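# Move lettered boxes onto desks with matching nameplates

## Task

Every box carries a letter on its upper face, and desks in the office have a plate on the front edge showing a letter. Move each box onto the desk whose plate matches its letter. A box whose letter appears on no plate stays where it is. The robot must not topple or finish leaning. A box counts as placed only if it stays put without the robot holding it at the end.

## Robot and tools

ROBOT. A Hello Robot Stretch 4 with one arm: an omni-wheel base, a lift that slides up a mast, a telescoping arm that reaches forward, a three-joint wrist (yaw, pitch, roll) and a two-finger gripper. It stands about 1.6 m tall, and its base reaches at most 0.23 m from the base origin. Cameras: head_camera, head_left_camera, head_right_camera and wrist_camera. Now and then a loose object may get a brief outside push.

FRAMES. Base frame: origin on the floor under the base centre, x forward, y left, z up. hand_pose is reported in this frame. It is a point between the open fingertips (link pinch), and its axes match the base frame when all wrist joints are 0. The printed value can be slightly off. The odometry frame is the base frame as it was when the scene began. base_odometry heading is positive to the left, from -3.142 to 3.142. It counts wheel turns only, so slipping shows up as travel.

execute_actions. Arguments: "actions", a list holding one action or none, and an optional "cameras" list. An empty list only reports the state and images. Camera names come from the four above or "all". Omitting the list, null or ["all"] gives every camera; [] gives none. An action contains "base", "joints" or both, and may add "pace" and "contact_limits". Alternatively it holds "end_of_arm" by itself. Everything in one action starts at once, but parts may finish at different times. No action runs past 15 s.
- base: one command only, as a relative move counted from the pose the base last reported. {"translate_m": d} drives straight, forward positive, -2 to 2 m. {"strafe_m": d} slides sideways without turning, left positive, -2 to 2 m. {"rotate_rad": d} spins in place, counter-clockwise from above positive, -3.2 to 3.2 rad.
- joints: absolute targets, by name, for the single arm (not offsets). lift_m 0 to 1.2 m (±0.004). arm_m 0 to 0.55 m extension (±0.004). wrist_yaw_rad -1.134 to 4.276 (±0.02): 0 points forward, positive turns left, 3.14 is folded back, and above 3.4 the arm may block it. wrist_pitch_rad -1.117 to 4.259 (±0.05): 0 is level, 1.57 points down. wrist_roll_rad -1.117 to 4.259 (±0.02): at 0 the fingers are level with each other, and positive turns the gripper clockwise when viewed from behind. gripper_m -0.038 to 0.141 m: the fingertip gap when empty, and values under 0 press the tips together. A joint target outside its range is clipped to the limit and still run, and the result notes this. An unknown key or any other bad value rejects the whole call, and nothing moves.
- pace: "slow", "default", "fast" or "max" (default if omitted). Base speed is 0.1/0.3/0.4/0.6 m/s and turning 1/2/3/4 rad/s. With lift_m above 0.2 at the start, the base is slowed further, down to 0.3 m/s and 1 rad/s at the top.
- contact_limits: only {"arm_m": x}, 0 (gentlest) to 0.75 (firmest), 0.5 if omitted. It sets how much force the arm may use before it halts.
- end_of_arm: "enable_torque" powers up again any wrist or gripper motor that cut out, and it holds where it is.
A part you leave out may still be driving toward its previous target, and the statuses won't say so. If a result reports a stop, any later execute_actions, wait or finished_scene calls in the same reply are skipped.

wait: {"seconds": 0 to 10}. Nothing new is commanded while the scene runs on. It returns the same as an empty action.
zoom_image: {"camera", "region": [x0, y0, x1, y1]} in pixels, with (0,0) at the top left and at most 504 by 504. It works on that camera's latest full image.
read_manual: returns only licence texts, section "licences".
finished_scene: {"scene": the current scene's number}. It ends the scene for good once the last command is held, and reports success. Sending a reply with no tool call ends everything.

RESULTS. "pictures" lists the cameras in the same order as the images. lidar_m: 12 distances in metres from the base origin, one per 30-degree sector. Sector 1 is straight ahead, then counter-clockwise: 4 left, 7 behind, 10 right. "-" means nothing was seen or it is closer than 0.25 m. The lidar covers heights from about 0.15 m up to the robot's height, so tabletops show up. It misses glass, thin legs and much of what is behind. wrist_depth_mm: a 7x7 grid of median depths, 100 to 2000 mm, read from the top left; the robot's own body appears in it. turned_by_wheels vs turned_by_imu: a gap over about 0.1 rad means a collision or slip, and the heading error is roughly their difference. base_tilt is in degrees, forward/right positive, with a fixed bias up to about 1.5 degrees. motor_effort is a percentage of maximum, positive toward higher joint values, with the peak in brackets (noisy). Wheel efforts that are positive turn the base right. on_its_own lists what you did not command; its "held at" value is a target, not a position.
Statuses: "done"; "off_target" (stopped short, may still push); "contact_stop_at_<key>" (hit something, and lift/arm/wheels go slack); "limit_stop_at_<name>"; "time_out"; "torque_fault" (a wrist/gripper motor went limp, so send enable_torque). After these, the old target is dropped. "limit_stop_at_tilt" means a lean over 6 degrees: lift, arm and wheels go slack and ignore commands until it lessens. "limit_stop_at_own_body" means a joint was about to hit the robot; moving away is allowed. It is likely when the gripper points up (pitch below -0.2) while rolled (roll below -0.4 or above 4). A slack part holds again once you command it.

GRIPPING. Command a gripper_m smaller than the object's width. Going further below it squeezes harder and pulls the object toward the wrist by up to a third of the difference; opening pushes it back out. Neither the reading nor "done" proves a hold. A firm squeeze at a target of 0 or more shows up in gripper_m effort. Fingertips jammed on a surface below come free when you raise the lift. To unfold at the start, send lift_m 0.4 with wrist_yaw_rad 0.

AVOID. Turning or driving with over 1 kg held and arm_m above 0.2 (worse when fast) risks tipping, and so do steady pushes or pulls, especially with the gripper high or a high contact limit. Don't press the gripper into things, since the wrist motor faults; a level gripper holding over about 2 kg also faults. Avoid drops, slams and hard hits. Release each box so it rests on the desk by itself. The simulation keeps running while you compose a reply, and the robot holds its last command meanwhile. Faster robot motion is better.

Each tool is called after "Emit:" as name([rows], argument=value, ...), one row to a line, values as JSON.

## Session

Emit:
execute_actions(actions=[])

Scene clock: 0.00 s.
base_odometry: x=+0.000 y=+0.000 heading=+0.000 (m, m, rad; odometry frame)
turned_by_wheels: +0.000 (rad since the last result)
turned_by_imu: +0.000 (rad since the last result)
base_tilt: forward=-0.4 right=+0.3 (deg)
lidar_m: 1.46 0.92 0.77 0.76 0.87 1.45 1.48 1.13 0.93 0.93 1.04 1.44
base_status: not commanded
joint_positions: lift_m=+0.233 arm_m=+0.000 wrist_yaw_rad=+3.047 wrist_pitch_rad=-0.002 wrist_roll_rad=+0.000 gripper_m=+0.057
joint_status: not commanded
motor_effort: lift_m=+19 arm_m=+0 wrist_yaw_rad=+1 wrist_pitch_rad=-6 wrist_roll_rad=-2 gripper_m=-2 wheel_0=+0 wheel_1=+0 wheel_2=+0 (%)
hand_pose: x=-0.1084 y=+0.1142 z=+0.4115 quat_wxyz=(+0.047, +0.001, +0.000, +0.999) (m; base frame)
wrist_depth_mm: - 140 - - - - 1336 / 106 140 1661 1863 1808 1808 1336 / 113 141 268 - - 1983 1255 / 139 187 - - - 1983 1255 / 1366 1756 - - - 1863 1255 / 1229 1366 197 1430 193 1464 1255 / 946 878 1008 106 1042 960 1025
pictures: head_camera, head_left_camera, head_right_camera, wrist_camera
Images, in order (width x height): head_camera 420x560, head_left_camera 420x672, head_right_camera 420x672, wrist_camera 616x392.

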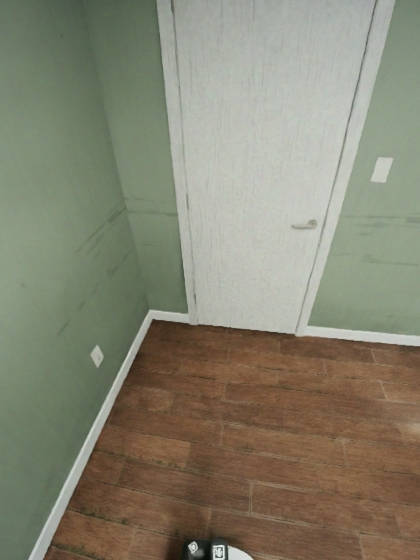

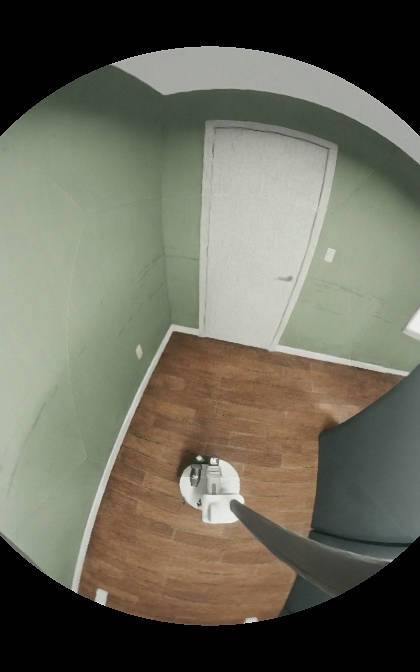

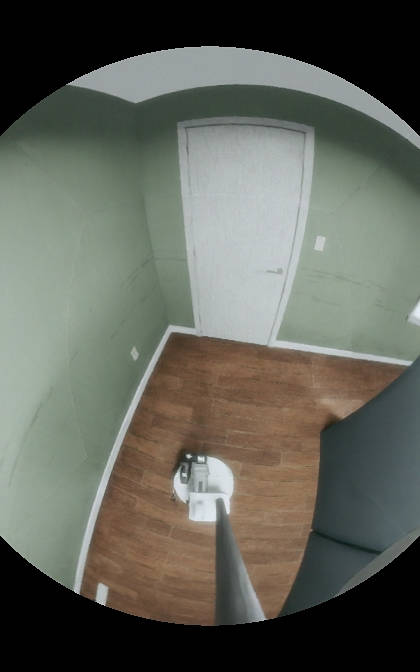

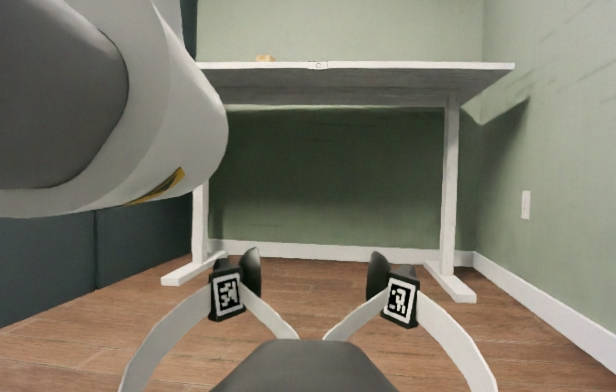

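Emit:
zoom_image(camera="wrist_camera", region=[240, 40, 360, 90])

Emit:
execute_actions([
  {"base": {"rotate_rad": -1.79}, "pace": "max"},
], cameras=["head_right_camera"])

Region (240, 40, 360, 90) of wrist_camera's 616x392 image, scaled by 4.200; it fills the top 210 rows of this view, and the rest is white.

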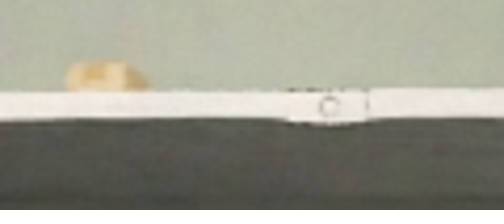

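Scene clock: 6.97 s.
base_odometry: x=+0.000 y=+0.000 heading=-1.790 (m, m, rad; odometry frame)
turned_by_wheels: -1.790 (rad since the last result)
turned_by_imu: -1.798 (rad since the last result)
base_tilt: forward=-0.4 right=+0.3 (deg)
lidar_m: 0.93 0.96 1.52 1.44 1.14 0.83 0.78 0.82 1.12 1.46 1.34 0.95
base_status: done
joint_positions: lift_m=+0.233 arm_m=+0.000 wrist_yaw_rad=+3.047 wrist_pitch_rad=-0.002 wrist_roll_rad=+0.000 gripper_m=+0.057
joint_status: not commanded
motor_effort: lift_m=+19(19) arm_m=+0(1) wrist_yaw_rad=+2(2) wrist_pitch_rad=-4(5) wrist_roll_rad=-3(2) gripper_m=-2(2) wheel_0=+0(6) wheel_1=-1(15) wheel_2=+0(9) (%)
hand_pose: x=-0.1084 y=+0.1142 z=+0.4115 quat_wxyz=(+0.047, +0.001, +0.000, +0.999) (m; base frame)
wrist_depth_mm: - 140 904 904 931 946 976 / 106 140 904 904 931 946 960 / 113 141 267 917 931 946 960 / 140 187 904 931 931 946 960 / 878 891 917 931 946 960 976 / 904 891 196 917 193 960 976 / 878 891 904 106 931 946 991
pictures: head_right_camera
Images, in order (width x height): head_right_camera 420x672.

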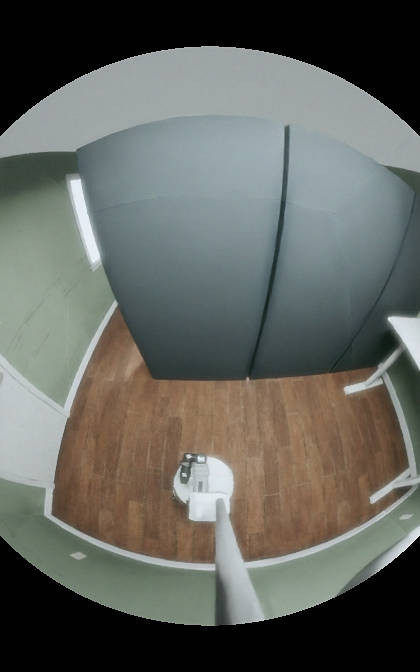

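Emit:
execute_actions([
  {"base": {"strafe_m": 0.98}, "joints": {"lift_m": 0.2}, "pace": "max"},
], cameras=["head_camera"])

Scene clock: 11.80 s.
base_odometry: x=+0.957 y=-0.213 heading=-1.790 (m, m, rad; odometry frame)
turned_by_wheels: +0.000 (rad since the last result)
turned_by_imu: +0.004 (rad since the last result)
base_tilt: forward=-0.4 right=+0.3 (deg)
lidar_m: 2.03 0.73 0.49 0.48 0.52 0.73 0.78 0.84 1.14 2.45 1.31 1.04
base_status: done
joint_positions: lift_m=+0.200 arm_m=+0.000 wrist_yaw_rad=+3.048 wrist_pitch_rad=-0.002 wrist_roll_rad=+0.000 gripper_m=+0.057
joint_status: all done
motor_effort: lift_m=+19(20) arm_m=+0(0) wrist_yaw_rad=+1(2) wrist_pitch_rad=-6(8) wrist_roll_rad=-2(2) gripper_m=-3(2) wheel_0=-1(13) wheel_1=-1(12) wheel_2=-1(2) (%)
hand_pose: x=-0.1084 y=+0.1141 z=+0.3789 quat_wxyz=(+0.047, +0.001, +0.000, +0.999) (m; base frame)
wrist_depth_mm: - 140 891 904 946 809 544 / 106 140 917 931 931 809 544 / 113 141 267 917 946 820 554 / 140 187 917 931 946 809 554 / 891 891 904 946 917 788 549 / 866 904 196 931 195 741 539 / 866 842 904 106 946 647 539
pictures: head_camera
Images, in order (width x height): head_camera 420x560.

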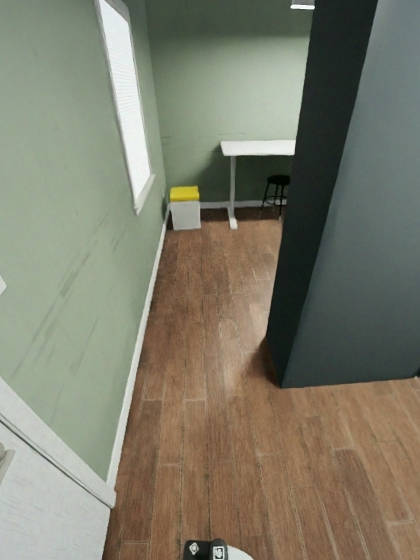

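Emit:
execute_actions([
  {"base": {"translate_m": 1.9}, "pace": "max"},
], cameras=[])

Emit:
execute_actions([
  {"base": {"rotate_rad": -1.0}, "pace": "max"},
], cameras=["head_camera", "head_right_camera"])

Scene clock: 18.87 s.
base_odometry: x=+0.543 y=-2.068 heading=-1.791 (m, m, rad; odometry frame)
turned_by_wheels: +0.000 (rad since the last result)
turned_by_imu: -0.007 (rad since the last result)
base_tilt: forward=-0.4 right=+0.3 (deg)
lidar_m: 1.29 0.71 0.50 0.49 0.55 0.75 1.93 0.65 0.74 1.92 1.79 1.32
base_status: done
joint_positions: lift_m=+0.200 arm_m=+0.000 wrist_yaw_rad=+3.048 wrist_pitch_rad=-0.002 wrist_roll_rad=+0.000 gripper_m=+0.057
joint_status: not commanded
motor_effort: lift_m=+19(19) arm_m=+0(0) wrist_yaw_rad=+1(2) wrist_pitch_rad=-8(8) wrist_roll_rad=-2(2) gripper_m=-3(3) wheel_0=-2(9) wheel_1=-1(5) wheel_2=+0(14) (%)
hand_pose: x=-0.1084 y=+0.1141 z=+0.3789 quat_wxyz=(+0.047, +0.001, +0.000, +0.999) (m; base frame)
wrist_depth_mm: - 140 - - 1464 842 597 / 107 140 - - 1464 842 603 / 113 141 267 - 1464 831 603 / 140 187 - - 1464 820 603 / 878 - - - 1308 809 603 / 891 1308 196 1336 194 768 591 / 842 831 931 106 931 691 585
pictures: none
No camera images: the call's "cameras" was empty. Leave "cameras" out to get every camera's image.

Scene clock: 20.20 s.
base_odometry: x=+0.543 y=-2.068 heading=-2.790 (m, m, rad; odometry frame)
turned_by_wheels: -1.000 (rad since the last result)
turned_by_imu: -1.004 (rad since the last result)
base_tilt: forward=-0.5 right=+0.3 (deg)
lidar_m: 1.70 1.30 1.30 0.68 0.51 0.49 0.56 0.79 2.36 0.66 0.74 2.31
base_status: done
joint_positions: lift_m=+0.200 arm_m=+0.000 wrist_yaw_rad=+3.047 wrist_pitch_rad=-0.002 wrist_roll_rad=+0.000 gripper_m=+0.057
joint_status: not commanded
motor_effort: lift_m=+19(19) arm_m=+0(0) wrist_yaw_rad=+2(1) wrist_pitch_rad=-9(8) wrist_roll_rad=-2(2) gripper_m=-2(2) wheel_0=+1(6) wheel_1=+0(11) wheel_2=+0(9) (%)
hand_pose: x=-0.1084 y=+0.1141 z=+0.3789 quat_wxyz=(+0.047, +0.001, +0.000, +0.999) (m; base frame)
wrist_depth_mm: - 139 741 661 591 530 488 / 107 140 707 661 591 535 492 / 112 141 266 661 591 539 488 / 140 188 741 654 597 539 492 / 1078 878 759 661 585 535 492 / 1042 878 197 640 193 530 488 / 931 809 768 106 585 517 496
pictures: head_camera, head_right_camera
Images, in order (width x height): head_camera 420x560, head_right_camera 420x672.

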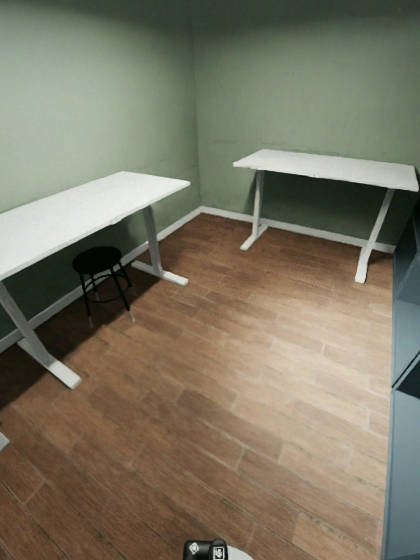

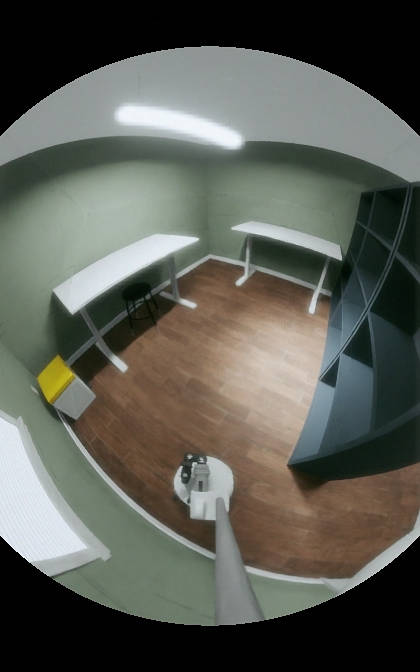

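Emit:
zoom_image(camera="head_camera", region=[85, 200, 145, 240])

Emit:
zoom_image(camera="head_camera", region=[285, 155, 345, 195])

Region (85, 200, 145, 240) of head_camera's 420x560 image, scaled by 8.400, with more detail than that image has.

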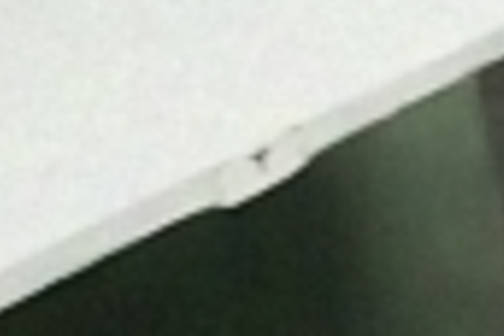

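Region (285, 155, 345, 195) of head_camera's 420x560 image, scaled by 8.400, with more detail than that image has.

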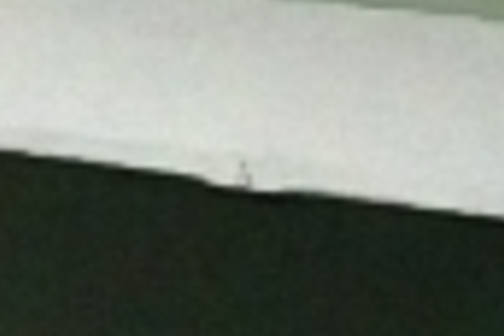

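Emit:
execute_actions([
  {"base": {"translate_m": 0.6}, "pace": "max"},
], cameras=["head_camera"])

Scene clock: 28.37 s.
base_odometry: x=-0.020 y=-2.274 heading=-2.790 (m, m, rad; odometry frame)
turned_by_wheels: +0.000 (rad since the last result)
turned_by_imu: -0.002 (rad since the last result)
base_tilt: forward=-0.4 right=+0.3 (deg)
lidar_m: 1.29 0.95 0.94 1.16 1.04 0.99 1.09 1.54 0.82 0.86 1.20 1.93
base_status: done
joint_positions: lift_m=+0.200 arm_m=+0.000 wrist_yaw_rad=+3.047 wrist_pitch_rad=-0.002 wrist_roll_rad=+0.000 gripper_m=+0.057
joint_status: not commanded
motor_effort: lift_m=+19(19) arm_m=+0(0) wrist_yaw_rad=+1(1) wrist_pitch_rad=-8(8) wrist_roll_rad=-2(2) gripper_m=-4(3) wheel_0=-1(7) wheel_1=+0(5) wheel_2=+0(14) (%)
hand_pose: x=-0.1084 y=+0.1141 z=+0.3789 quat_wxyz=(+0.047, +0.001, +0.000, +0.999) (m; base frame)
wrist_depth_mm: - 140 1430 1229 1098 991 891 / 107 140 1308 1255 1098 991 904 / 113 141 267 1229 1118 1008 917 / 140 187 1366 1255 1078 976 917 / 1863 1708 1430 1229 1098 991 931 / 1255 1308 196 1205 193 1008 946 / 904 820 960 106 931 878 891
pictures: head_camera
Images, in order (width x height): head_camera 420x560.

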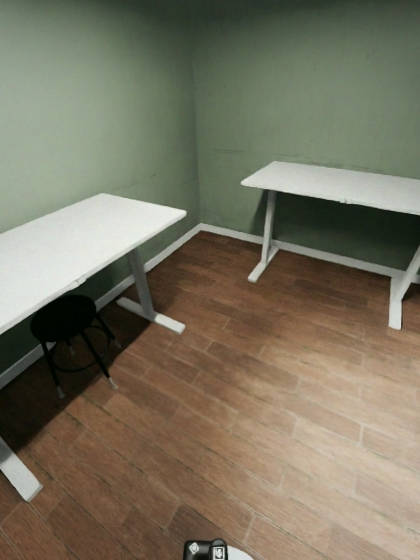

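Emit:
zoom_image(camera="head_camera", region=[50, 262, 110, 302])

Emit:
zoom_image(camera="head_camera", region=[315, 182, 375, 222])

Region (50, 262, 110, 302) of head_camera's 420x560 image, scaled by 8.400, with more detail than that image has.

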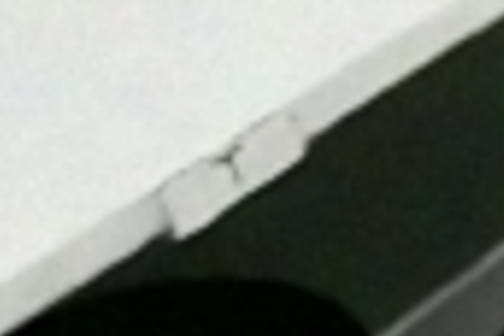

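Region (315, 182, 375, 222) of head_camera's 420x560 image, scaled by 8.400, with more detail than that image has.

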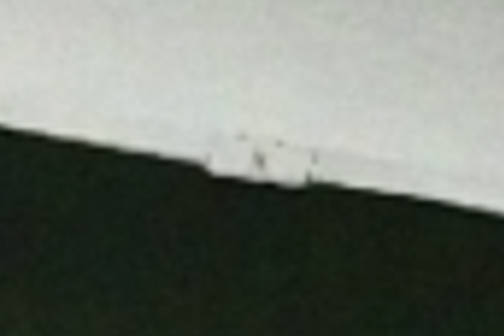

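Emit:
execute_actions([
  {"base": {"rotate_rad": -0.57}, "pace": "max"},
], cameras=["head_camera"])

Emit:
zoom_image(camera="head_camera", region=[150, 160, 250, 220])

Scene clock: 43.43 s.
base_odometry: x=-0.020 y=-2.274 heading=+2.923 (m, m, rad; odometry frame)
turned_by_wheels: -0.570 (rad since the last result)
turned_by_imu: -0.572 (rad since the last result)
base_tilt: forward=-0.4 right=+0.3 (deg)
lidar_m: 1.91 1.32 0.97 0.94 1.15 1.04 1.00 1.08 1.48 0.82 0.85 1.16
base_status: done
joint_positions: lift_m=+0.200 arm_m=+0.000 wrist_yaw_rad=+3.047 wrist_pitch_rad=-0.002 wrist_roll_rad=+0.000 gripper_m=+0.057
joint_status: not commanded
motor_effort: lift_m=+19(19) arm_m=+0(0) wrist_yaw_rad=+2(1) wrist_pitch_rad=-6(8) wrist_roll_rad=-2(2) gripper_m=-3(2) wheel_0=+0(5) wheel_1=-1(11) wheel_2=+0(9) (%)
hand_pose: x=-0.1084 y=+0.1141 z=+0.3789 quat_wxyz=(+0.047, +0.001, +0.000, +0.999) (m; base frame)
wrist_depth_mm: - 140 1118 1138 1182 1182 1205 / 107 140 1138 1138 1138 1205 1205 / 113 141 268 1160 1229 1205 1229 / 140 187 1160 1182 1205 1205 1255 / 1118 1138 1138 1182 1182 1205 1229 / 1098 1138 197 1160 192 1205 1229 / 904 820 946 106 946 891 976
pictures: head_camera
Images, in order (width x height): head_camera 420x560.

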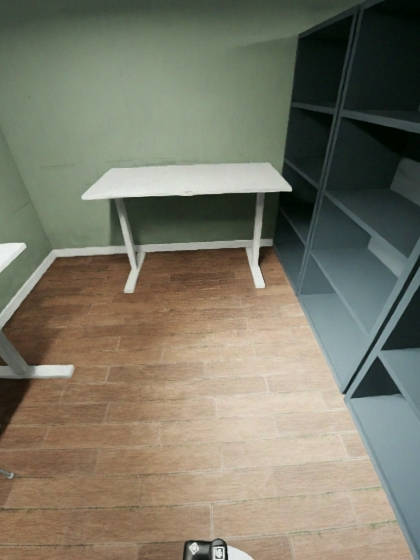

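Region (150, 160, 250, 220) of head_camera's 420x560 image, scaled by 5.040, with more detail than that image has; it fills the top 302 rows of this view, and the rest is white.

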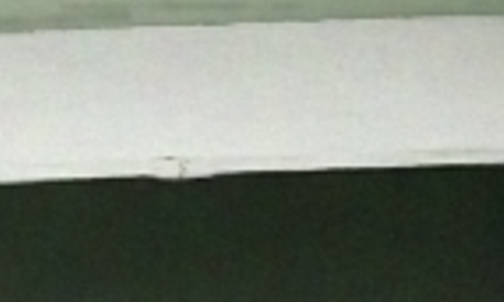

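Emit:
execute_actions([
  {"base": {"translate_m": -0.52}, "pace": "max"},
], cameras=[])

Emit:
execute_actions([
  {"base": {"strafe_m": -2.0}, "pace": "max"},
], cameras=["head_camera"])

Emit:
zoom_image(camera="head_camera", region=[120, 130, 320, 200])

Scene clock: 53.07 s.
base_odometry: x=+0.487 y=-2.387 heading=+2.923 (m, m, rad; odometry frame)
turned_by_wheels: +0.000 (rad since the last result)
turned_by_imu: +0.004 (rad since the last result)
base_tilt: forward=-0.4 right=+0.3 (deg)
lidar_m: 2.44 1.34 0.98 1.01 0.71 0.50 0.47 0.50 0.76 1.90 0.94 1.17
base_status: done
joint_positions: lift_m=+0.200 arm_m=+0.000 wrist_yaw_rad=+3.047 wrist_pitch_rad=-0.002 wrist_roll_rad=+0.000 gripper_m=+0.057
joint_status: not commanded
motor_effort: lift_m=+19(19) arm_m=+0(0) wrist_yaw_rad=+2(2) wrist_pitch_rad=-9(7) wrist_roll_rad=-2(2) gripper_m=-3(2) wheel_0=+0(6) wheel_1=+1(9) wheel_2=+0(13) (%)
hand_pose: x=-0.1084 y=+0.1141 z=+0.3789 quat_wxyz=(+0.047, +0.001, +0.000, +0.999) (m; base frame)
wrist_depth_mm: - 139 627 647 640 661 661 / 107 140 627 647 647 668 668 / 113 141 267 640 654 668 691 / 140 187 621 654 661 668 676 / 615 621 640 654 668 676 691 / 621 634 198 647 194 668 699 / 627 634 640 106 668 676 691
pictures: none
No camera images: the call's "cameras" was empty. Leave "cameras" out to get every camera's image.

Scene clock: 57.80 s.
base_odometry: x=+0.922 y=-0.435 heading=+2.923 (m, m, rad; odometry frame)
turned_by_wheels: +0.000 (rad since the last result)
turned_by_imu: -0.006 (rad since the last result)
base_tilt: forward=-0.4 right=+0.3 (deg)
lidar_m: 2.44 1.03 0.84 2.02 0.72 0.48 0.43 0.49 0.66 1.00 1.04 1.40
base_status: done
joint_positions: lift_m=+0.200 arm_m=+0.000 wrist_yaw_rad=+3.047 wrist_pitch_rad=-0.002 wrist_roll_rad=+0.000 gripper_m=+0.057
joint_status: not commanded
motor_effort: lift_m=+19(19) arm_m=+0(0) wrist_yaw_rad=+1(2) wrist_pitch_rad=-6(7) wrist_roll_rad=-2(2) gripper_m=-1(4) wheel_0=-1(13) wheel_1=+1(13) wheel_2=+0(2) (%)
hand_pose: x=-0.1084 y=+0.1141 z=+0.3789 quat_wxyz=(+0.047, +0.001, +0.000, +0.999) (m; base frame)
wrist_depth_mm: - 140 585 597 627 640 654 / 107 140 591 603 640 640 661 / 113 141 266 597 634 647 661 / 139 187 597 603 640 647 654 / 574 585 597 609 640 654 661 / 585 597 196 603 193 654 683 / 580 585 597 106 647 661 668
pictures: head_camera
Images, in order (width x height): head_camera 420x560.

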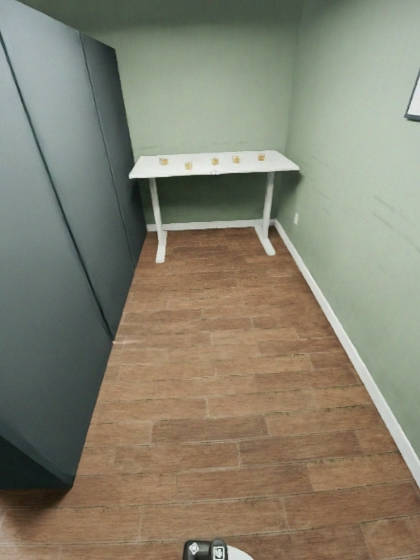

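Region (120, 130, 320, 200) of head_camera's 420x560 image, scaled by 2.520, with more detail than that image has; it fills the top 176 rows of this view, and the rest is white.

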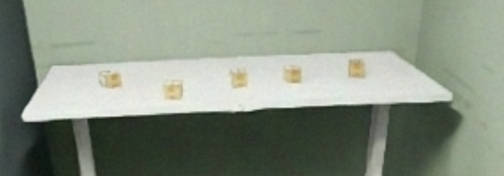

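Emit:
execute_actions([
  {"base": {"translate_m": 2.0}, "joints": {"lift_m": 1.2, "wrist_yaw_rad": 1.57, "wrist_roll_rad": 1.57, "wrist_pitch_rad": 1.57, "gripper_m": 0.11}, "pace": "max"},
], cameras=["head_camera", "wrist_camera"])

Scene clock: 66.83 s.
base_odometry: x=-1.031 y=-0.001 heading=+2.922 (m, m, rad; odometry frame)
turned_by_wheels: +0.000 (rad since the last result)
turned_by_imu: -0.008 (rad since the last result)
base_tilt: forward=-0.4 right=+0.3 (deg)
lidar_m: 0.45 0.46 0.62 0.73 0.78 1.03 2.47 1.40 1.02 0.97 0.70 0.49
base_status: done
joint_positions: lift_m=+1.200 arm_m=+0.000 wrist_yaw_rad=+1.570 wrist_pitch_rad=+1.570 wrist_roll_rad=+1.570 gripper_m=+0.110
joint_status: all done
motor_effort: lift_m=+20(24) arm_m=+0(0) wrist_yaw_rad=+1(5) wrist_pitch_rad=+1(7) wrist_roll_rad=-1(3) gripper_m=+0(4) wheel_0=+0(6) wheel_1=-2(2) wheel_2=+1(14) (%)
hand_pose: x=+0.2581 y=+0.0003 z=+1.0897 quat_wxyz=(+0.707, +0.000, +0.707, +0.001) (m; base frame)
wrist_depth_mm: 364 359 359 364 366 370 1281 / 1098 1308 1308 1281 1281 1255 1281 / 1118 1308 1308 1308 1336 1281 1281 / 1118 1336 1336 1281 1308 1336 1281 / 1098 1336 1281 1098 1308 1281 1308 / 1098 1366 1118 1138 1118 1308 1308 / 1078 1336 1397 106 1336 1336 1281
pictures: head_camera, wrist_camera
Images, in order (width x height): head_camera 420x560, wrist_camera 616x392.

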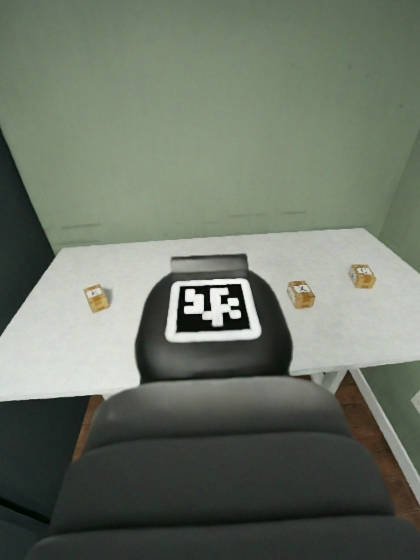

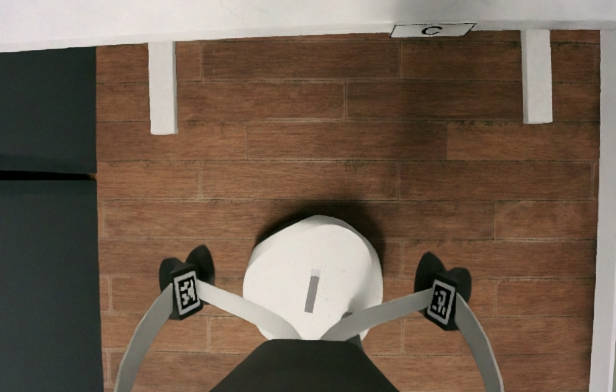

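Emit:
zoom_image(camera="head_camera", region=[270, 250, 390, 320])

Emit:
zoom_image(camera="head_camera", region=[60, 270, 140, 325])

Emit:
execute_actions([
  {"joints": {"arm_m": 0.3}, "pace": "max"},
], cameras=["wrist_camera"])

Region (270, 250, 390, 320) of head_camera's 420x560 image, scaled by 4.200, with more detail than that image has; it fills the top 294 rows of this view, and the rest is white.

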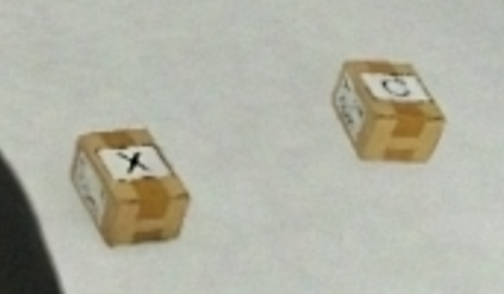

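Region (60, 270, 140, 325) of head_camera's 420x560 image, scaled by 6.300, with more detail than that image has; it fills the top 346 rows of this view, and the rest is white.

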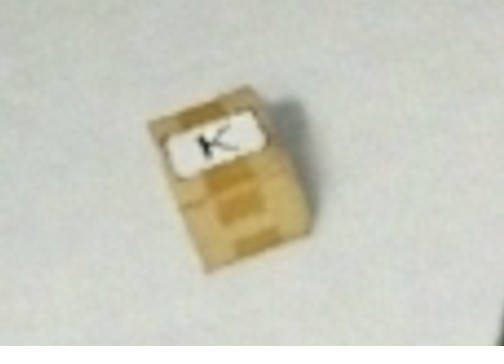

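Scene clock: 71.00 s.
base_odometry: x=-1.031 y=-0.001 heading=+2.922 (m, m, rad; odometry frame)
turned_by_wheels: +0.000 (rad since the last result)
turned_by_imu: +0.001 (rad since the last result)
base_tilt: forward=-0.5 right=+0.3 (deg)
lidar_m: 0.43 0.47 0.61 0.73 0.76 1.05 2.48 1.42 1.02 0.96 0.70 0.46
base_status: not commanded
joint_positions: lift_m=+1.200 arm_m=+0.298 wrist_yaw_rad=+1.570 wrist_pitch_rad=+1.570 wrist_roll_rad=+1.570 gripper_m=+0.110
joint_status: all done
motor_effort: lift_m=+20(20) arm_m=+9(11) wrist_yaw_rad=+0(0) wrist_pitch_rad=-1(2) wrist_roll_rad=-1(0) gripper_m=-1(0) wheel_0=-1(0) wheel_1=-2(2) wheel_2=+1(1) (%)
hand_pose: x=+0.5568 y=+0.0003 z=+1.0897 quat_wxyz=(+0.707, +0.000, +0.707, +0.001) (m; base frame)
wrist_depth_mm: 364 362 359 357 353 327 351 / 364 359 362 355 355 307 351 / 364 362 364 362 357 353 351 / 368 364 364 362 357 357 353 / 370 317 366 366 364 359 355 / 373 370 366 364 362 362 362 / 1060 1336 1308 106 1308 1308 1308
pictures: wrist_camera
Images, in order (width x height): wrist_camera 616x392.

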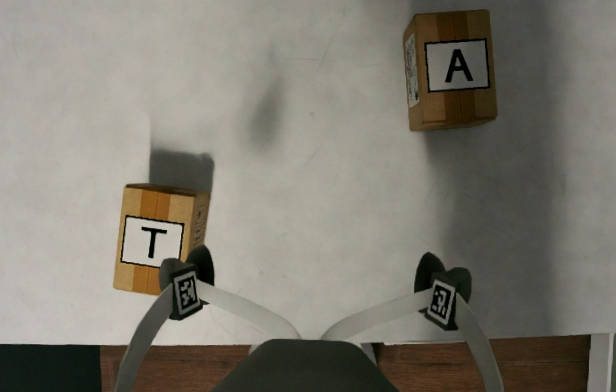

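Emit:
execute_actions([
  {"base": {"strafe_m": 0.135}, "joints": {"lift_m": 1.16, "wrist_roll_rad": 1.68}, "pace": "fast"},
], cameras=["wrist_camera"])

Scene clock: 77.93 s.
base_odometry: x=-1.060 y=-0.133 heading=+2.922 (m, m, rad; odometry frame)
turned_by_wheels: +0.000 (rad since the last result)
turned_by_imu: +0.001 (rad since the last result)
base_tilt: forward=-0.5 right=+0.3 (deg)
lidar_m: 0.43 0.46 0.61 0.60 0.63 0.84 2.48 1.65 1.15 1.12 0.71 0.46
base_status: done
joint_positions: lift_m=+1.160 arm_m=+0.298 wrist_yaw_rad=+1.570 wrist_pitch_rad=+1.570 wrist_roll_rad=+1.680 gripper_m=+0.110
joint_status: all done
motor_effort: lift_m=+17(18) arm_m=+9(9) wrist_yaw_rad=+1(1) wrist_pitch_rad=+0(0) wrist_roll_rad=-1(2) gripper_m=-1(0) wheel_0=+1(7) wheel_1=-3(10) wheel_2=+0(0) (%)
hand_pose: x=+0.5568 y=+0.0002 z=+1.0499 quat_wxyz=(+0.706, +0.039, +0.706, -0.038) (m; base frame)
wrist_depth_mm: 322 319 319 317 315 312 310 / 324 322 320 317 315 315 314 / 327 324 324 320 317 317 315 / 329 327 322 274 320 320 317 / 329 327 325 273 322 320 320 / 332 330 325 276 274 320 322 / 330 332 329 106 325 1281 1308
pictures: wrist_camera
Images, in order (width x height): wrist_camera 616x392.

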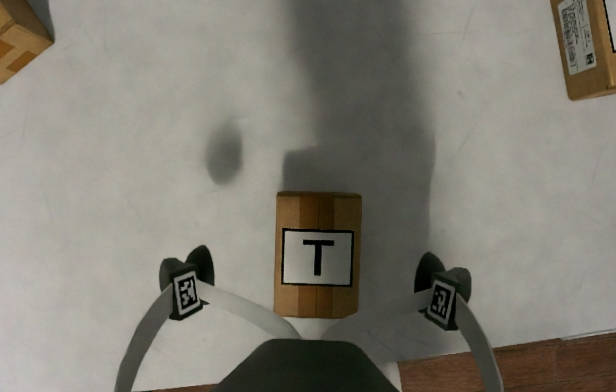

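Emit:
execute_actions([
  {"joints": {"lift_m": 1.098}, "pace": "fast"},
], cameras=[])

Emit:
execute_actions([
  {"joints": {"gripper_m": 0.02}},
], cameras=["wrist_camera"])

Scene clock: 81.03 s.
base_odometry: x=-1.060 y=-0.133 heading=+2.922 (m, m, rad; odometry frame)
turned_by_wheels: +0.000 (rad since the last result)
turned_by_imu: +0.001 (rad since the last result)
base_tilt: forward=-0.4 right=+0.3 (deg)
lidar_m: 0.43 0.45 0.62 0.61 0.63 0.86 2.48 1.63 1.17 1.11 0.70 0.46
base_status: not commanded
joint_positions: lift_m=+1.098 arm_m=+0.298 wrist_yaw_rad=+1.570 wrist_pitch_rad=+1.570 wrist_roll_rad=+1.680 gripper_m=+0.110
joint_status: all done
motor_effort: lift_m=+16(17) arm_m=+8(9) wrist_yaw_rad=+1(1) wrist_pitch_rad=-1(2) wrist_roll_rad=-1(2) gripper_m=+1(1) wheel_0=+1(1) wheel_1=-3(3) wheel_2=+0(0) (%)
hand_pose: x=+0.5568 y=+0.0002 z=+0.9879 quat_wxyz=(+0.706, +0.039, +0.706, -0.038) (m; base frame)
wrist_depth_mm: 260 258 256 256 254 253 252 / 262 260 258 256 256 254 254 / 263 262 260 257 255 256 255 / 264 263 260 224 257 257 255 / 266 266 263 211 259 258 256 / 268 265 264 212 211 258 259 / 268 266 265 106 263 260 259
pictures: none
No camera images: the call's "cameras" was empty. Leave "cameras" out to get every camera's image.

Scene clock: 82.77 s.
base_odometry: x=-1.060 y=-0.133 heading=+2.922 (m, m, rad; odometry frame)
turned_by_wheels: +0.000 (rad since the last result)
turned_by_imu: +0.000 (rad since the last result)
base_tilt: forward=-0.4 right=+0.3 (deg)
lidar_m: 0.43 0.46 0.61 0.61 0.63 0.84 2.45 1.62 1.17 1.10 0.69 0.47
base_status: not commanded
joint_positions: lift_m=+1.098 arm_m=+0.298 wrist_yaw_rad=+1.570 wrist_pitch_rad=+1.570 wrist_roll_rad=+1.680 gripper_m=+0.020
joint_status: all done
motor_effort: lift_m=+16(16) arm_m=+9(9) wrist_yaw_rad=+1(1) wrist_pitch_rad=-1(2) wrist_roll_rad=-1(1) gripper_m=-19(19) wheel_0=+0(1) wheel_1=-2(2) wheel_2=+0(0) (%)
hand_pose: x=+0.5568 y=+0.0002 z=+0.9879 quat_wxyz=(+0.706, +0.039, +0.706, -0.038) (m; base frame)
wrist_depth_mm: 258 257 257 254 253 252 252 / 260 259 259 257 254 254 252 / 262 260 258 258 257 255 254 / 264 263 260 220 259 256 255 / 265 265 260 198 258 258 257 / 267 266 187 199 190 260 258 / 268 267 264 106 263 262 258
pictures: wrist_camera
Images, in order (width x height): wrist_camera 616x392.

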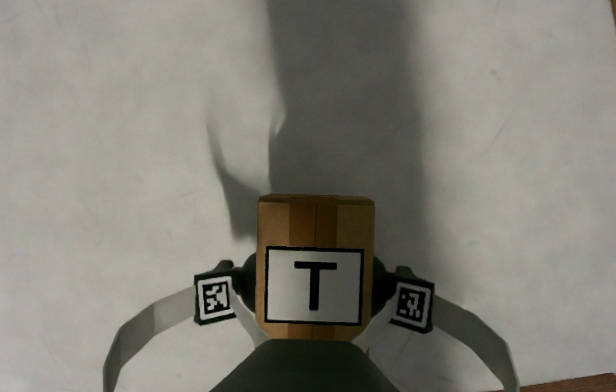

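Emit:
execute_actions([
  {"base": {"translate_m": -0.15}, "joints": {"lift_m": 1.11, "arm_m": 0.0}, "pace": "max"},
], cameras=[])

Emit:
execute_actions([
  {"base": {"translate_m": -0.45}, "joints": {"lift_m": 0.4, "wrist_yaw_rad": 0.0, "wrist_roll_rad": 0.0}, "pace": "max"},
], cameras=[])

Emit:
execute_actions([
  {"base": {"translate_m": -1.4}, "pace": "max"},
], cameras=["wrist_camera"])

Scene clock: 90.83 s.
base_odometry: x=-0.914 y=-0.165 heading=+2.922 (m, m, rad; odometry frame)
turned_by_wheels: +0.000 (rad since the last result)
turned_by_imu: +0.002 (rad since the last result)
base_tilt: forward=-0.4 right=+0.3 (deg)
lidar_m: 0.59 0.62 0.64 0.60 0.63 0.85 2.31 1.63 1.18 1.11 0.92 0.62
base_status: done
joint_positions: lift_m=+1.110 arm_m=+0.002 wrist_yaw_rad=+1.570 wrist_pitch_rad=+1.570 wrist_roll_rad=+1.680 gripper_m=+0.020
joint_status: all done
motor_effort: lift_m=+21(27) arm_m=-9(9) wrist_yaw_rad=+0(1) wrist_pitch_rad=-1(2) wrist_roll_rad=-1(1) gripper_m=-20(19) wheel_0=-2(4) wheel_1=+0(9) wheel_2=-1(8) (%)
hand_pose: x=+0.2599 y=+0.0002 z=+0.9996 quat_wxyz=(+0.706, +0.039, +0.706, -0.038) (m; base frame)
wrist_depth_mm: 960 1229 1229 1205 1205 1182 1160 / 946 1255 1229 1182 1182 1182 1205 / 946 1255 1255 1229 1205 1205 1205 / 891 1229 1229 219 1229 1229 1229 / 878 1255 1255 198 1205 1229 1205 / 854 1060 187 199 189 1229 1255 / 842 1160 1281 106 1281 1229 1229
pictures: none
No camera images: the call's "cameras" was empty. Leave "cameras" out to get every camera's image.

Scene clock: 93.77 s.
base_odometry: x=-0.474 y=-0.263 heading=+2.922 (m, m, rad; odometry frame)
turned_by_wheels: +0.000 (rad since the last result)
turned_by_imu: +0.003 (rad since the last result)
base_tilt: forward=-0.4 right=+0.3 (deg)
lidar_m: 1.03 0.87 0.62 0.58 0.61 0.83 1.87 1.67 1.17 1.11 1.16 1.11
base_status: done
joint_positions: lift_m=+0.400 arm_m=+0.002 wrist_yaw_rad=+0.000 wrist_pitch_rad=+1.570 wrist_roll_rad=+0.000 gripper_m=+0.020
joint_status: all done
motor_effort: lift_m=+18(19) arm_m=-9(9) wrist_yaw_rad=+2(3) wrist_pitch_rad=-4(2) wrist_roll_rad=-3(8) gripper_m=-19(19) wheel_0=+0(5) wheel_1=-1(0) wheel_2=+0(7) (%)
hand_pose: x=+0.1726 y=-0.0874 z=+0.2898 quat_wxyz=(+0.707, +0.000, +0.707, +0.000) (m; base frame)
wrist_depth_mm: 512 508 512 508 508 500 496 / 521 512 512 504 504 500 500 / 517 521 512 508 508 508 496 / 525 521 517 220 512 504 504 / 525 310 303 198 512 508 508 / 310 306 187 200 189 517 512 / 312 307 307 106 306 521 517
pictures: none
No camera images: the call's "cameras" was empty. Leave "cameras" out to get every camera's image.

Scene clock: 97.93 s.
base_odometry: x=+0.892 y=-0.568 heading=+2.922 (m, m, rad; odometry frame)
turned_by_wheels: +0.000 (rad since the last result)
turned_by_imu: +0.008 (rad since the last result)
base_tilt: forward=-0.4 right=+0.3 (deg)
lidar_m: 2.37 0.82 0.74 2.04 0.73 0.50 0.44 0.46 0.69 1.14 1.19 1.58
base_status: done
joint_positions: lift_m=+0.400 arm_m=+0.002 wrist_yaw_rad=+0.000 wrist_pitch_rad=+1.570 wrist_roll_rad=+0.000 gripper_m=+0.020
joint_status: not commanded
motor_effort: lift_m=+18(18) arm_m=-9(9) wrist_yaw_rad=+1(1) wrist_pitch_rad=-3(3) wrist_roll_rad=-3(2) gripper_m=-18(20) wheel_0=+0(7) wheel_1=+1(6) wheel_2=+0(13) (%)
hand_pose: x=+0.1726 y=-0.0874 z=+0.2898 quat_wxyz=(+0.707, +0.000, +0.707, +0.000) (m; base frame)
wrist_depth_mm: 521 512 512 504 500 496 496 / 521 512 517 504 508 504 500 / 521 521 521 517 504 508 500 / 517 521 389 220 508 508 504 / 525 309 303 198 512 508 508 / 312 304 187 200 188 512 508 / 312 309 307 106 306 517 517
pictures: wrist_camera
Images, in order (width x height): wrist_camera 616x392.

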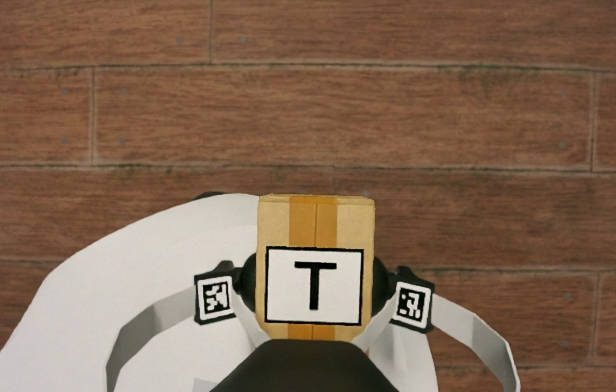

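Emit:
execute_actions([
  {"base": {"strafe_m": 2.0}, "pace": "max"},
], cameras=[])

Emit:
execute_actions([
  {"base": {"translate_m": 1.15}, "joints": {"wrist_yaw_rad": 1.57, "wrist_roll_rad": 1.57}, "pace": "max"},
], cameras=["head_camera"])

Emit:
zoom_image(camera="head_camera", region=[150, 190, 290, 260])

Scene clock: 107.53 s.
base_odometry: x=+0.456 y=-2.520 heading=+2.922 (m, m, rad; odometry frame)
turned_by_wheels: +0.000 (rad since the last result)
turned_by_imu: +0.009 (rad since the last result)
base_tilt: forward=-0.4 right=+0.3 (deg)
lidar_m: 2.43 1.15 0.85 0.87 0.71 0.51 0.48 0.50 0.75 2.01 1.06 1.37
base_status: done
joint_positions: lift_m=+0.400 arm_m=+0.001 wrist_yaw_rad=+0.000 wrist_pitch_rad=+1.570 wrist_roll_rad=+0.000 gripper_m=+0.020
joint_status: not commanded
motor_effort: lift_m=+20(20) arm_m=-9(9) wrist_yaw_rad=+2(1) wrist_pitch_rad=-1(4) wrist_roll_rad=-2(3) gripper_m=-20(21) wheel_0=+0(12) wheel_1=-1(11) wheel_2=-1(2) (%)
hand_pose: x=+0.1726 y=-0.0874 z=+0.2897 quat_wxyz=(+0.707, +0.000, +0.707, +0.000) (m; base frame)
wrist_depth_mm: 512 517 512 508 500 496 500 / 517 512 508 512 504 500 500 / 517 517 521 508 504 504 504 / 521 517 384 220 508 508 508 / 525 309 306 198 512 504 508 / 314 303 187 199 189 517 508 / 310 309 306 106 307 517 508
pictures: none
No camera images: the call's "cameras" was empty. Leave "cameras" out to get every camera's image.

Scene clock: 111.23 s.
base_odometry: x=-0.666 y=-2.270 heading=+2.922 (m, m, rad; odometry frame)
turned_by_wheels: +0.000 (rad since the last result)
turned_by_imu: -0.005 (rad since the last result)
base_tilt: forward=-0.4 right=+0.3 (deg)
lidar_m: 1.29 1.37 0.82 0.79 0.82 1.16 1.66 1.72 0.99 0.95 0.97 1.35
base_status: done
joint_positions: lift_m=+0.400 arm_m=+0.001 wrist_yaw_rad=+1.570 wrist_pitch_rad=+1.570 wrist_roll_rad=+1.570 gripper_m=+0.020
joint_status: all done
motor_effort: lift_m=+20(20) arm_m=-8(9) wrist_yaw_rad=+2(7) wrist_pitch_rad=-1(3) wrist_roll_rad=-1(5) gripper_m=-19(19) wheel_0=-1(10) wheel_1=+0(5) wheel_2=-1(11) (%)
hand_pose: x=+0.2598 y=+0.0001 z=+0.2897 quat_wxyz=(+0.707, +0.000, +0.707, +0.000) (m; base frame)
wrist_depth_mm: 517 508 504 508 500 500 496 / 512 512 508 512 500 504 500 / 521 521 517 512 512 504 504 / 517 517 517 220 508 508 504 / 525 521 517 199 508 512 512 / 535 530 187 199 190 512 517 / 530 353 314 106 303 329 512
pictures: head_camera
Images, in order (width x height): head_camera 420x560.

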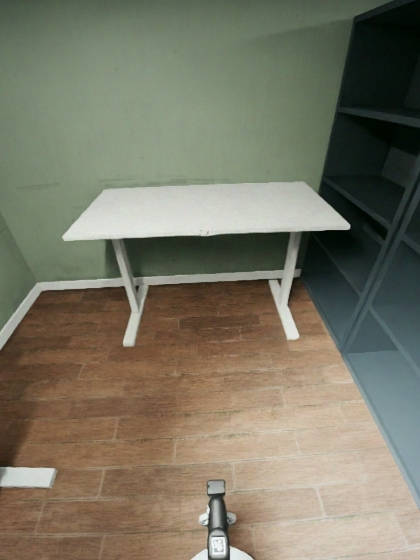

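Region (150, 190, 290, 260) of head_camera's 420x560 image, scaled by 3.600, with more detail than that image has.

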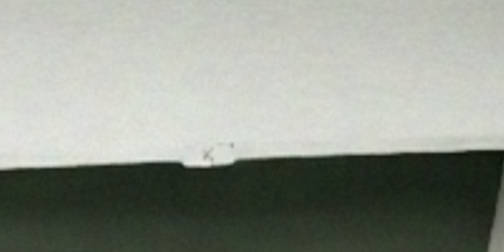

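Emit:
zoom_image(camera="head_camera", region=[190, 222, 226, 244])

Region (190, 222, 226, 244) of head_camera's 420x560 image, scaled by 14.000, with more detail than that image has.

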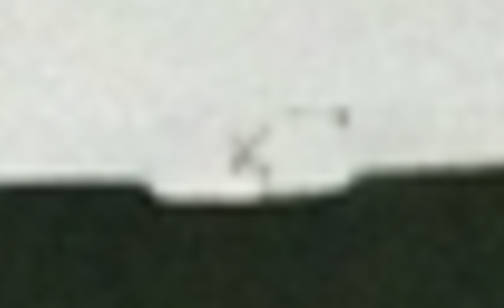

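Emit:
execute_actions([
  {"joints": {"lift_m": 0.62, "arm_m": 0.55, "wrist_yaw_rad": 0.0, "wrist_roll_rad": 0.0, "wrist_pitch_rad": 0.0}, "pace": "max"},
], cameras=["wrist_camera"])

Scene clock: 136.10 s.
base_odometry: x=-0.666 y=-2.270 heading=+2.922 (m, m, rad; odometry frame)
turned_by_wheels: +0.000 (rad since the last result)
turned_by_imu: +0.001 (rad since the last result)
base_tilt: forward=-0.4 right=+0.3 (deg)
lidar_m: 1.29 1.36 0.82 0.78 0.84 1.17 1.67 1.73 0.97 0.93 0.98 1.32
base_status: not commanded
joint_positions: lift_m=+0.620 arm_m=+0.548 wrist_yaw_rad=+0.000 wrist_pitch_rad=+0.003 wrist_roll_rad=+0.000 gripper_m=+0.020
joint_status: all done
motor_effort: lift_m=+21(28) arm_m=+9(7) wrist_yaw_rad=+1(5) wrist_pitch_rad=-9(13) wrist_roll_rad=-3(8) gripper_m=-18(20) wheel_0=-1(1) wheel_1=+0(0) wheel_2=-1(2) (%)
hand_pose: x=+1.0076 y=-0.0873 z=+0.7971 quat_wxyz=(+1.000, +0.000, +0.002, +0.000) (m; base frame)
wrist_depth_mm: 1366 1255 1281 1281 1308 1281 1308 / 1366 1308 1308 1281 1281 1281 1255 / 842 842 831 788 741 699 661 / 1118 1308 1308 222 1308 1308 904 / 1160 1336 1308 198 1308 1308 904 / 1138 1308 187 200 189 1308 1042 / 1138 1336 1366 106 1397 1336 891
pictures: wrist_camera
Images, in order (width x height): wrist_camera 616x392.

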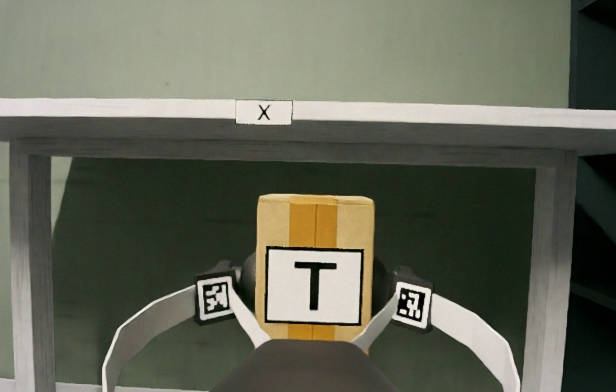

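Emit:
execute_actions([
  {"base": {"strafe_m": 0.22}, "joints": {"lift_m": 1.15, "arm_m": 0.3, "wrist_yaw_rad": 1.57, "wrist_roll_rad": 1.57, "wrist_pitch_rad": 1.57}, "pace": "max"},
], cameras=[])

Emit:
execute_actions([
  {"base": {"rotate_rad": 1.57}, "joints": {"arm_m": 0.48}, "pace": "fast"},
], cameras=["head_camera", "wrist_camera"])

Scene clock: 147.77 s.
base_odometry: x=-0.714 y=-2.485 heading=+2.922 (m, m, rad; odometry frame)
turned_by_wheels: +0.000 (rad since the last result)
turned_by_imu: +0.002 (rad since the last result)
base_tilt: forward=-0.4 right=+0.3 (deg)
lidar_m: 1.30 0.81 0.60 0.56 0.61 0.86 1.66 1.72 1.24 1.16 1.23 1.38
base_status: done
joint_positions: lift_m=+1.150 arm_m=+0.302 wrist_yaw_rad=+1.570 wrist_pitch_rad=+1.570 wrist_roll_rad=+1.570 gripper_m=+0.020
joint_status: all done
motor_effort: lift_m=+21(20) arm_m=-9(12) wrist_yaw_rad=+2(9) wrist_pitch_rad=-1(4) wrist_roll_rad=-1(3) gripper_m=-19(19) wheel_0=+1(12) wheel_1=-1(10) wheel_2=-1(1) (%)
hand_pose: x=+0.5598 y=+0.0002 z=+1.0396 quat_wxyz=(+0.707, +0.000, +0.707, +0.000) (m; base frame)
wrist_depth_mm: 1281 1255 1281 1229 1255 1281 1255 / 1281 1255 1205 1255 1229 1229 1229 / 1281 1281 1255 1281 1229 1255 1229 / 1281 1281 1281 219 1229 1229 1281 / 1308 1308 1281 198 1255 1255 1205 / 1308 1281 187 200 189 1255 1308 / 1336 1336 1308 106 1255 1308 1229
pictures: none
No camera images: the call's "cameras" was empty. Leave "cameras" out to get every camera's image.

Scene clock: 150.40 s.
base_odometry: x=-0.714 y=-2.485 heading=-1.792 (m, m, rad; odometry frame)
turned_by_wheels: +1.570 (rad since the last result)
turned_by_imu: +1.577 (rad since the last result)
base_tilt: forward=-0.4 right=+0.3 (deg)
lidar_m: 0.57 0.58 0.83 1.63 1.68 1.23 1.16 1.20 1.37 1.30 0.84 0.59
base_status: done
joint_positions: lift_m=+1.150 arm_m=+0.479 wrist_yaw_rad=+1.570 wrist_pitch_rad=+1.570 wrist_roll_rad=+1.570 gripper_m=+0.020
joint_status: all done
motor_effort: lift_m=+21(21) arm_m=+7(10) wrist_yaw_rad=+2(3) wrist_pitch_rad=+1(1) wrist_roll_rad=-1(1) gripper_m=-20(19) wheel_0=+0(3) wheel_1=-1(12) wheel_2=+0(7) (%)
hand_pose: x=+0.7369 y=+0.0002 z=+1.0396 quat_wxyz=(+0.707, +0.000, +0.707, +0.000) (m; base frame)
wrist_depth_mm: 314 309 306 307 303 301 301 / 312 310 307 309 306 304 303 / 314 312 312 310 307 307 306 / 315 315 312 220 309 307 306 / 319 317 312 198 310 309 306 / 322 317 187 200 189 310 310 / 322 320 319 106 315 314 310
pictures: head_camera, wrist_camera
Images, in order (width x height): head_camera 420x560, wrist_camera 616x392.

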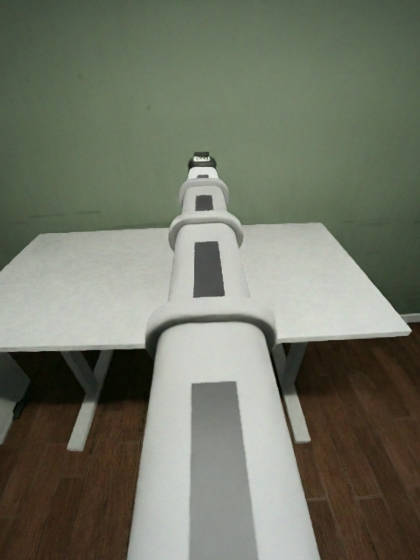

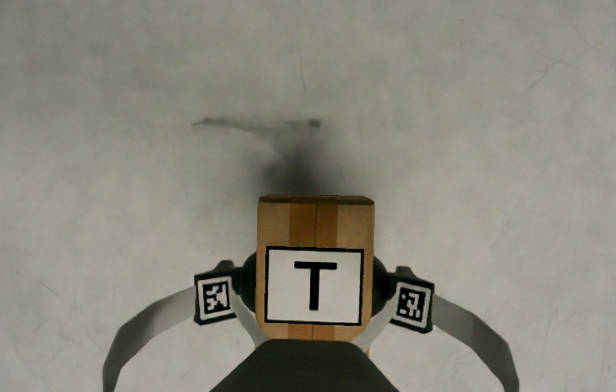

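Emit:
execute_actions([
  {"joints": {"lift_m": 1.098}},
], cameras=[])

Emit:
execute_actions([
  {"joints": {"gripper_m": 0.11}},
], cameras=["wrist_camera"])

Emit:
execute_actions([
  {"base": {"translate_m": -0.2}, "joints": {"arm_m": 0.0, "lift_m": 1.11}, "pace": "max"},
], cameras=["head_camera"])

Scene clock: 154.77 s.
base_odometry: x=-0.714 y=-2.485 heading=-1.792 (m, m, rad; odometry frame)
turned_by_wheels: +0.000 (rad since the last result)
turned_by_imu: +0.001 (rad since the last result)
base_tilt: forward=-0.4 right=+0.3 (deg)
lidar_m: 0.56 0.61 0.83 1.62 1.69 1.21 1.16 1.23 1.36 1.30 0.83 0.60
base_status: not commanded
joint_positions: lift_m=+1.098 arm_m=+0.479 wrist_yaw_rad=+1.570 wrist_pitch_rad=+1.570 wrist_roll_rad=+1.570 gripper_m=+0.020
joint_status: all done
motor_effort: lift_m=+17(24) arm_m=+8(8) wrist_yaw_rad=+2(2) wrist_pitch_rad=-1(2) wrist_roll_rad=-1(1) gripper_m=-19(18) wheel_0=+1(0) wheel_1=-1(1) wheel_2=+0(0) (%)
hand_pose: x=+0.7369 y=+0.0002 z=+0.9879 quat_wxyz=(+0.707, +0.000, +0.707, +0.000) (m; base frame)
wrist_depth_mm: 258 258 257 256 253 252 251 / 259 258 257 256 255 253 252 / 263 260 258 257 256 253 255 / 264 263 262 220 256 255 255 / 264 264 262 198 259 256 257 / 266 266 188 199 189 259 255 / 266 267 266 106 260 260 260
pictures: none
No camera images: the call's "cameras" was empty. Leave "cameras" out to get every camera's image.

Scene clock: 156.50 s.
base_odometry: x=-0.714 y=-2.485 heading=-1.792 (m, m, rad; odometry frame)
turned_by_wheels: +0.000 (rad since the last result)
turned_by_imu: +0.000 (rad since the last result)
base_tilt: forward=-0.4 right=+0.3 (deg)
lidar_m: 0.57 0.60 0.83 1.62 1.68 1.22 1.16 1.21 1.38 1.30 0.82 0.61
base_status: not commanded
joint_positions: lift_m=+1.098 arm_m=+0.479 wrist_yaw_rad=+1.570 wrist_pitch_rad=+1.570 wrist_roll_rad=+1.570 gripper_m=+0.110
joint_status: all done
motor_effort: lift_m=+17(17) arm_m=+8(8) wrist_yaw_rad=+2(2) wrist_pitch_rad=+0(2) wrist_roll_rad=-1(1) gripper_m=+0(19) wheel_0=+0(0) wheel_1=-1(1) wheel_2=+0(0) (%)
hand_pose: x=+0.7369 y=+0.0002 z=+0.9879 quat_wxyz=(+0.707, +0.000, +0.707, +0.000) (m; base frame)
wrist_depth_mm: 259 257 257 255 253 252 251 / 260 260 259 257 256 253 253 / 262 260 259 258 256 255 254 / 264 262 262 224 258 257 256 / 265 264 260 210 259 258 257 / 266 266 263 211 211 258 257 / 268 267 264 106 263 260 259
pictures: wrist_camera
Images, in order (width x height): wrist_camera 616x392.

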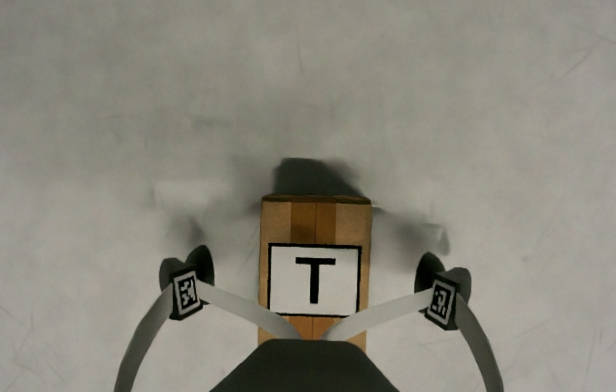

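Scene clock: 158.50 s.
base_odometry: x=-0.670 y=-2.290 heading=-1.792 (m, m, rad; odometry frame)
turned_by_wheels: +0.000 (rad since the last result)
turned_by_imu: +0.001 (rad since the last result)
base_tilt: forward=-0.4 right=+0.3 (deg)
lidar_m: 0.77 0.81 1.11 1.63 1.75 1.01 0.96 0.99 1.37 1.30 1.37 0.81
base_status: done
joint_positions: lift_m=+1.110 arm_m=+0.002 wrist_yaw_rad=+1.570 wrist_pitch_rad=+1.570 wrist_roll_rad=+1.570 gripper_m=+0.110
joint_status: all done
motor_effort: lift_m=+20(21) arm_m=-9(12) wrist_yaw_rad=+2(2) wrist_pitch_rad=-2(2) wrist_roll_rad=-1(2) gripper_m=-1(1) wheel_0=-1(5) wheel_1=+0(11) wheel_2=+0(8) (%)
hand_pose: x=+0.2598 y=+0.0002 z=+0.9996 quat_wxyz=(+0.707, +0.000, +0.707, +0.000) (m; base frame)
wrist_depth_mm: 1205 1229 1229 1205 1205 1205 1182 / 1255 1229 1205 1229 1205 1205 1182 / 1229 1255 1182 1229 1229 1205 1182 / 1255 1255 1229 1229 1229 1255 1205 / 1255 1255 1255 1008 1255 1182 1229 / 1281 1255 1042 1042 1025 1255 1229 / 1255 1281 1229 106 1205 1229 1229
pictures: head_camera
Images, in order (width x height): head_camera 420x560.

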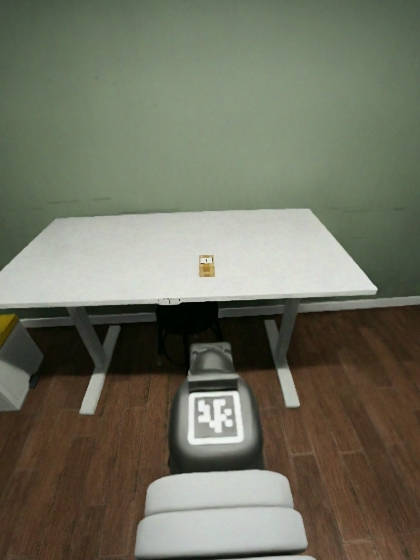

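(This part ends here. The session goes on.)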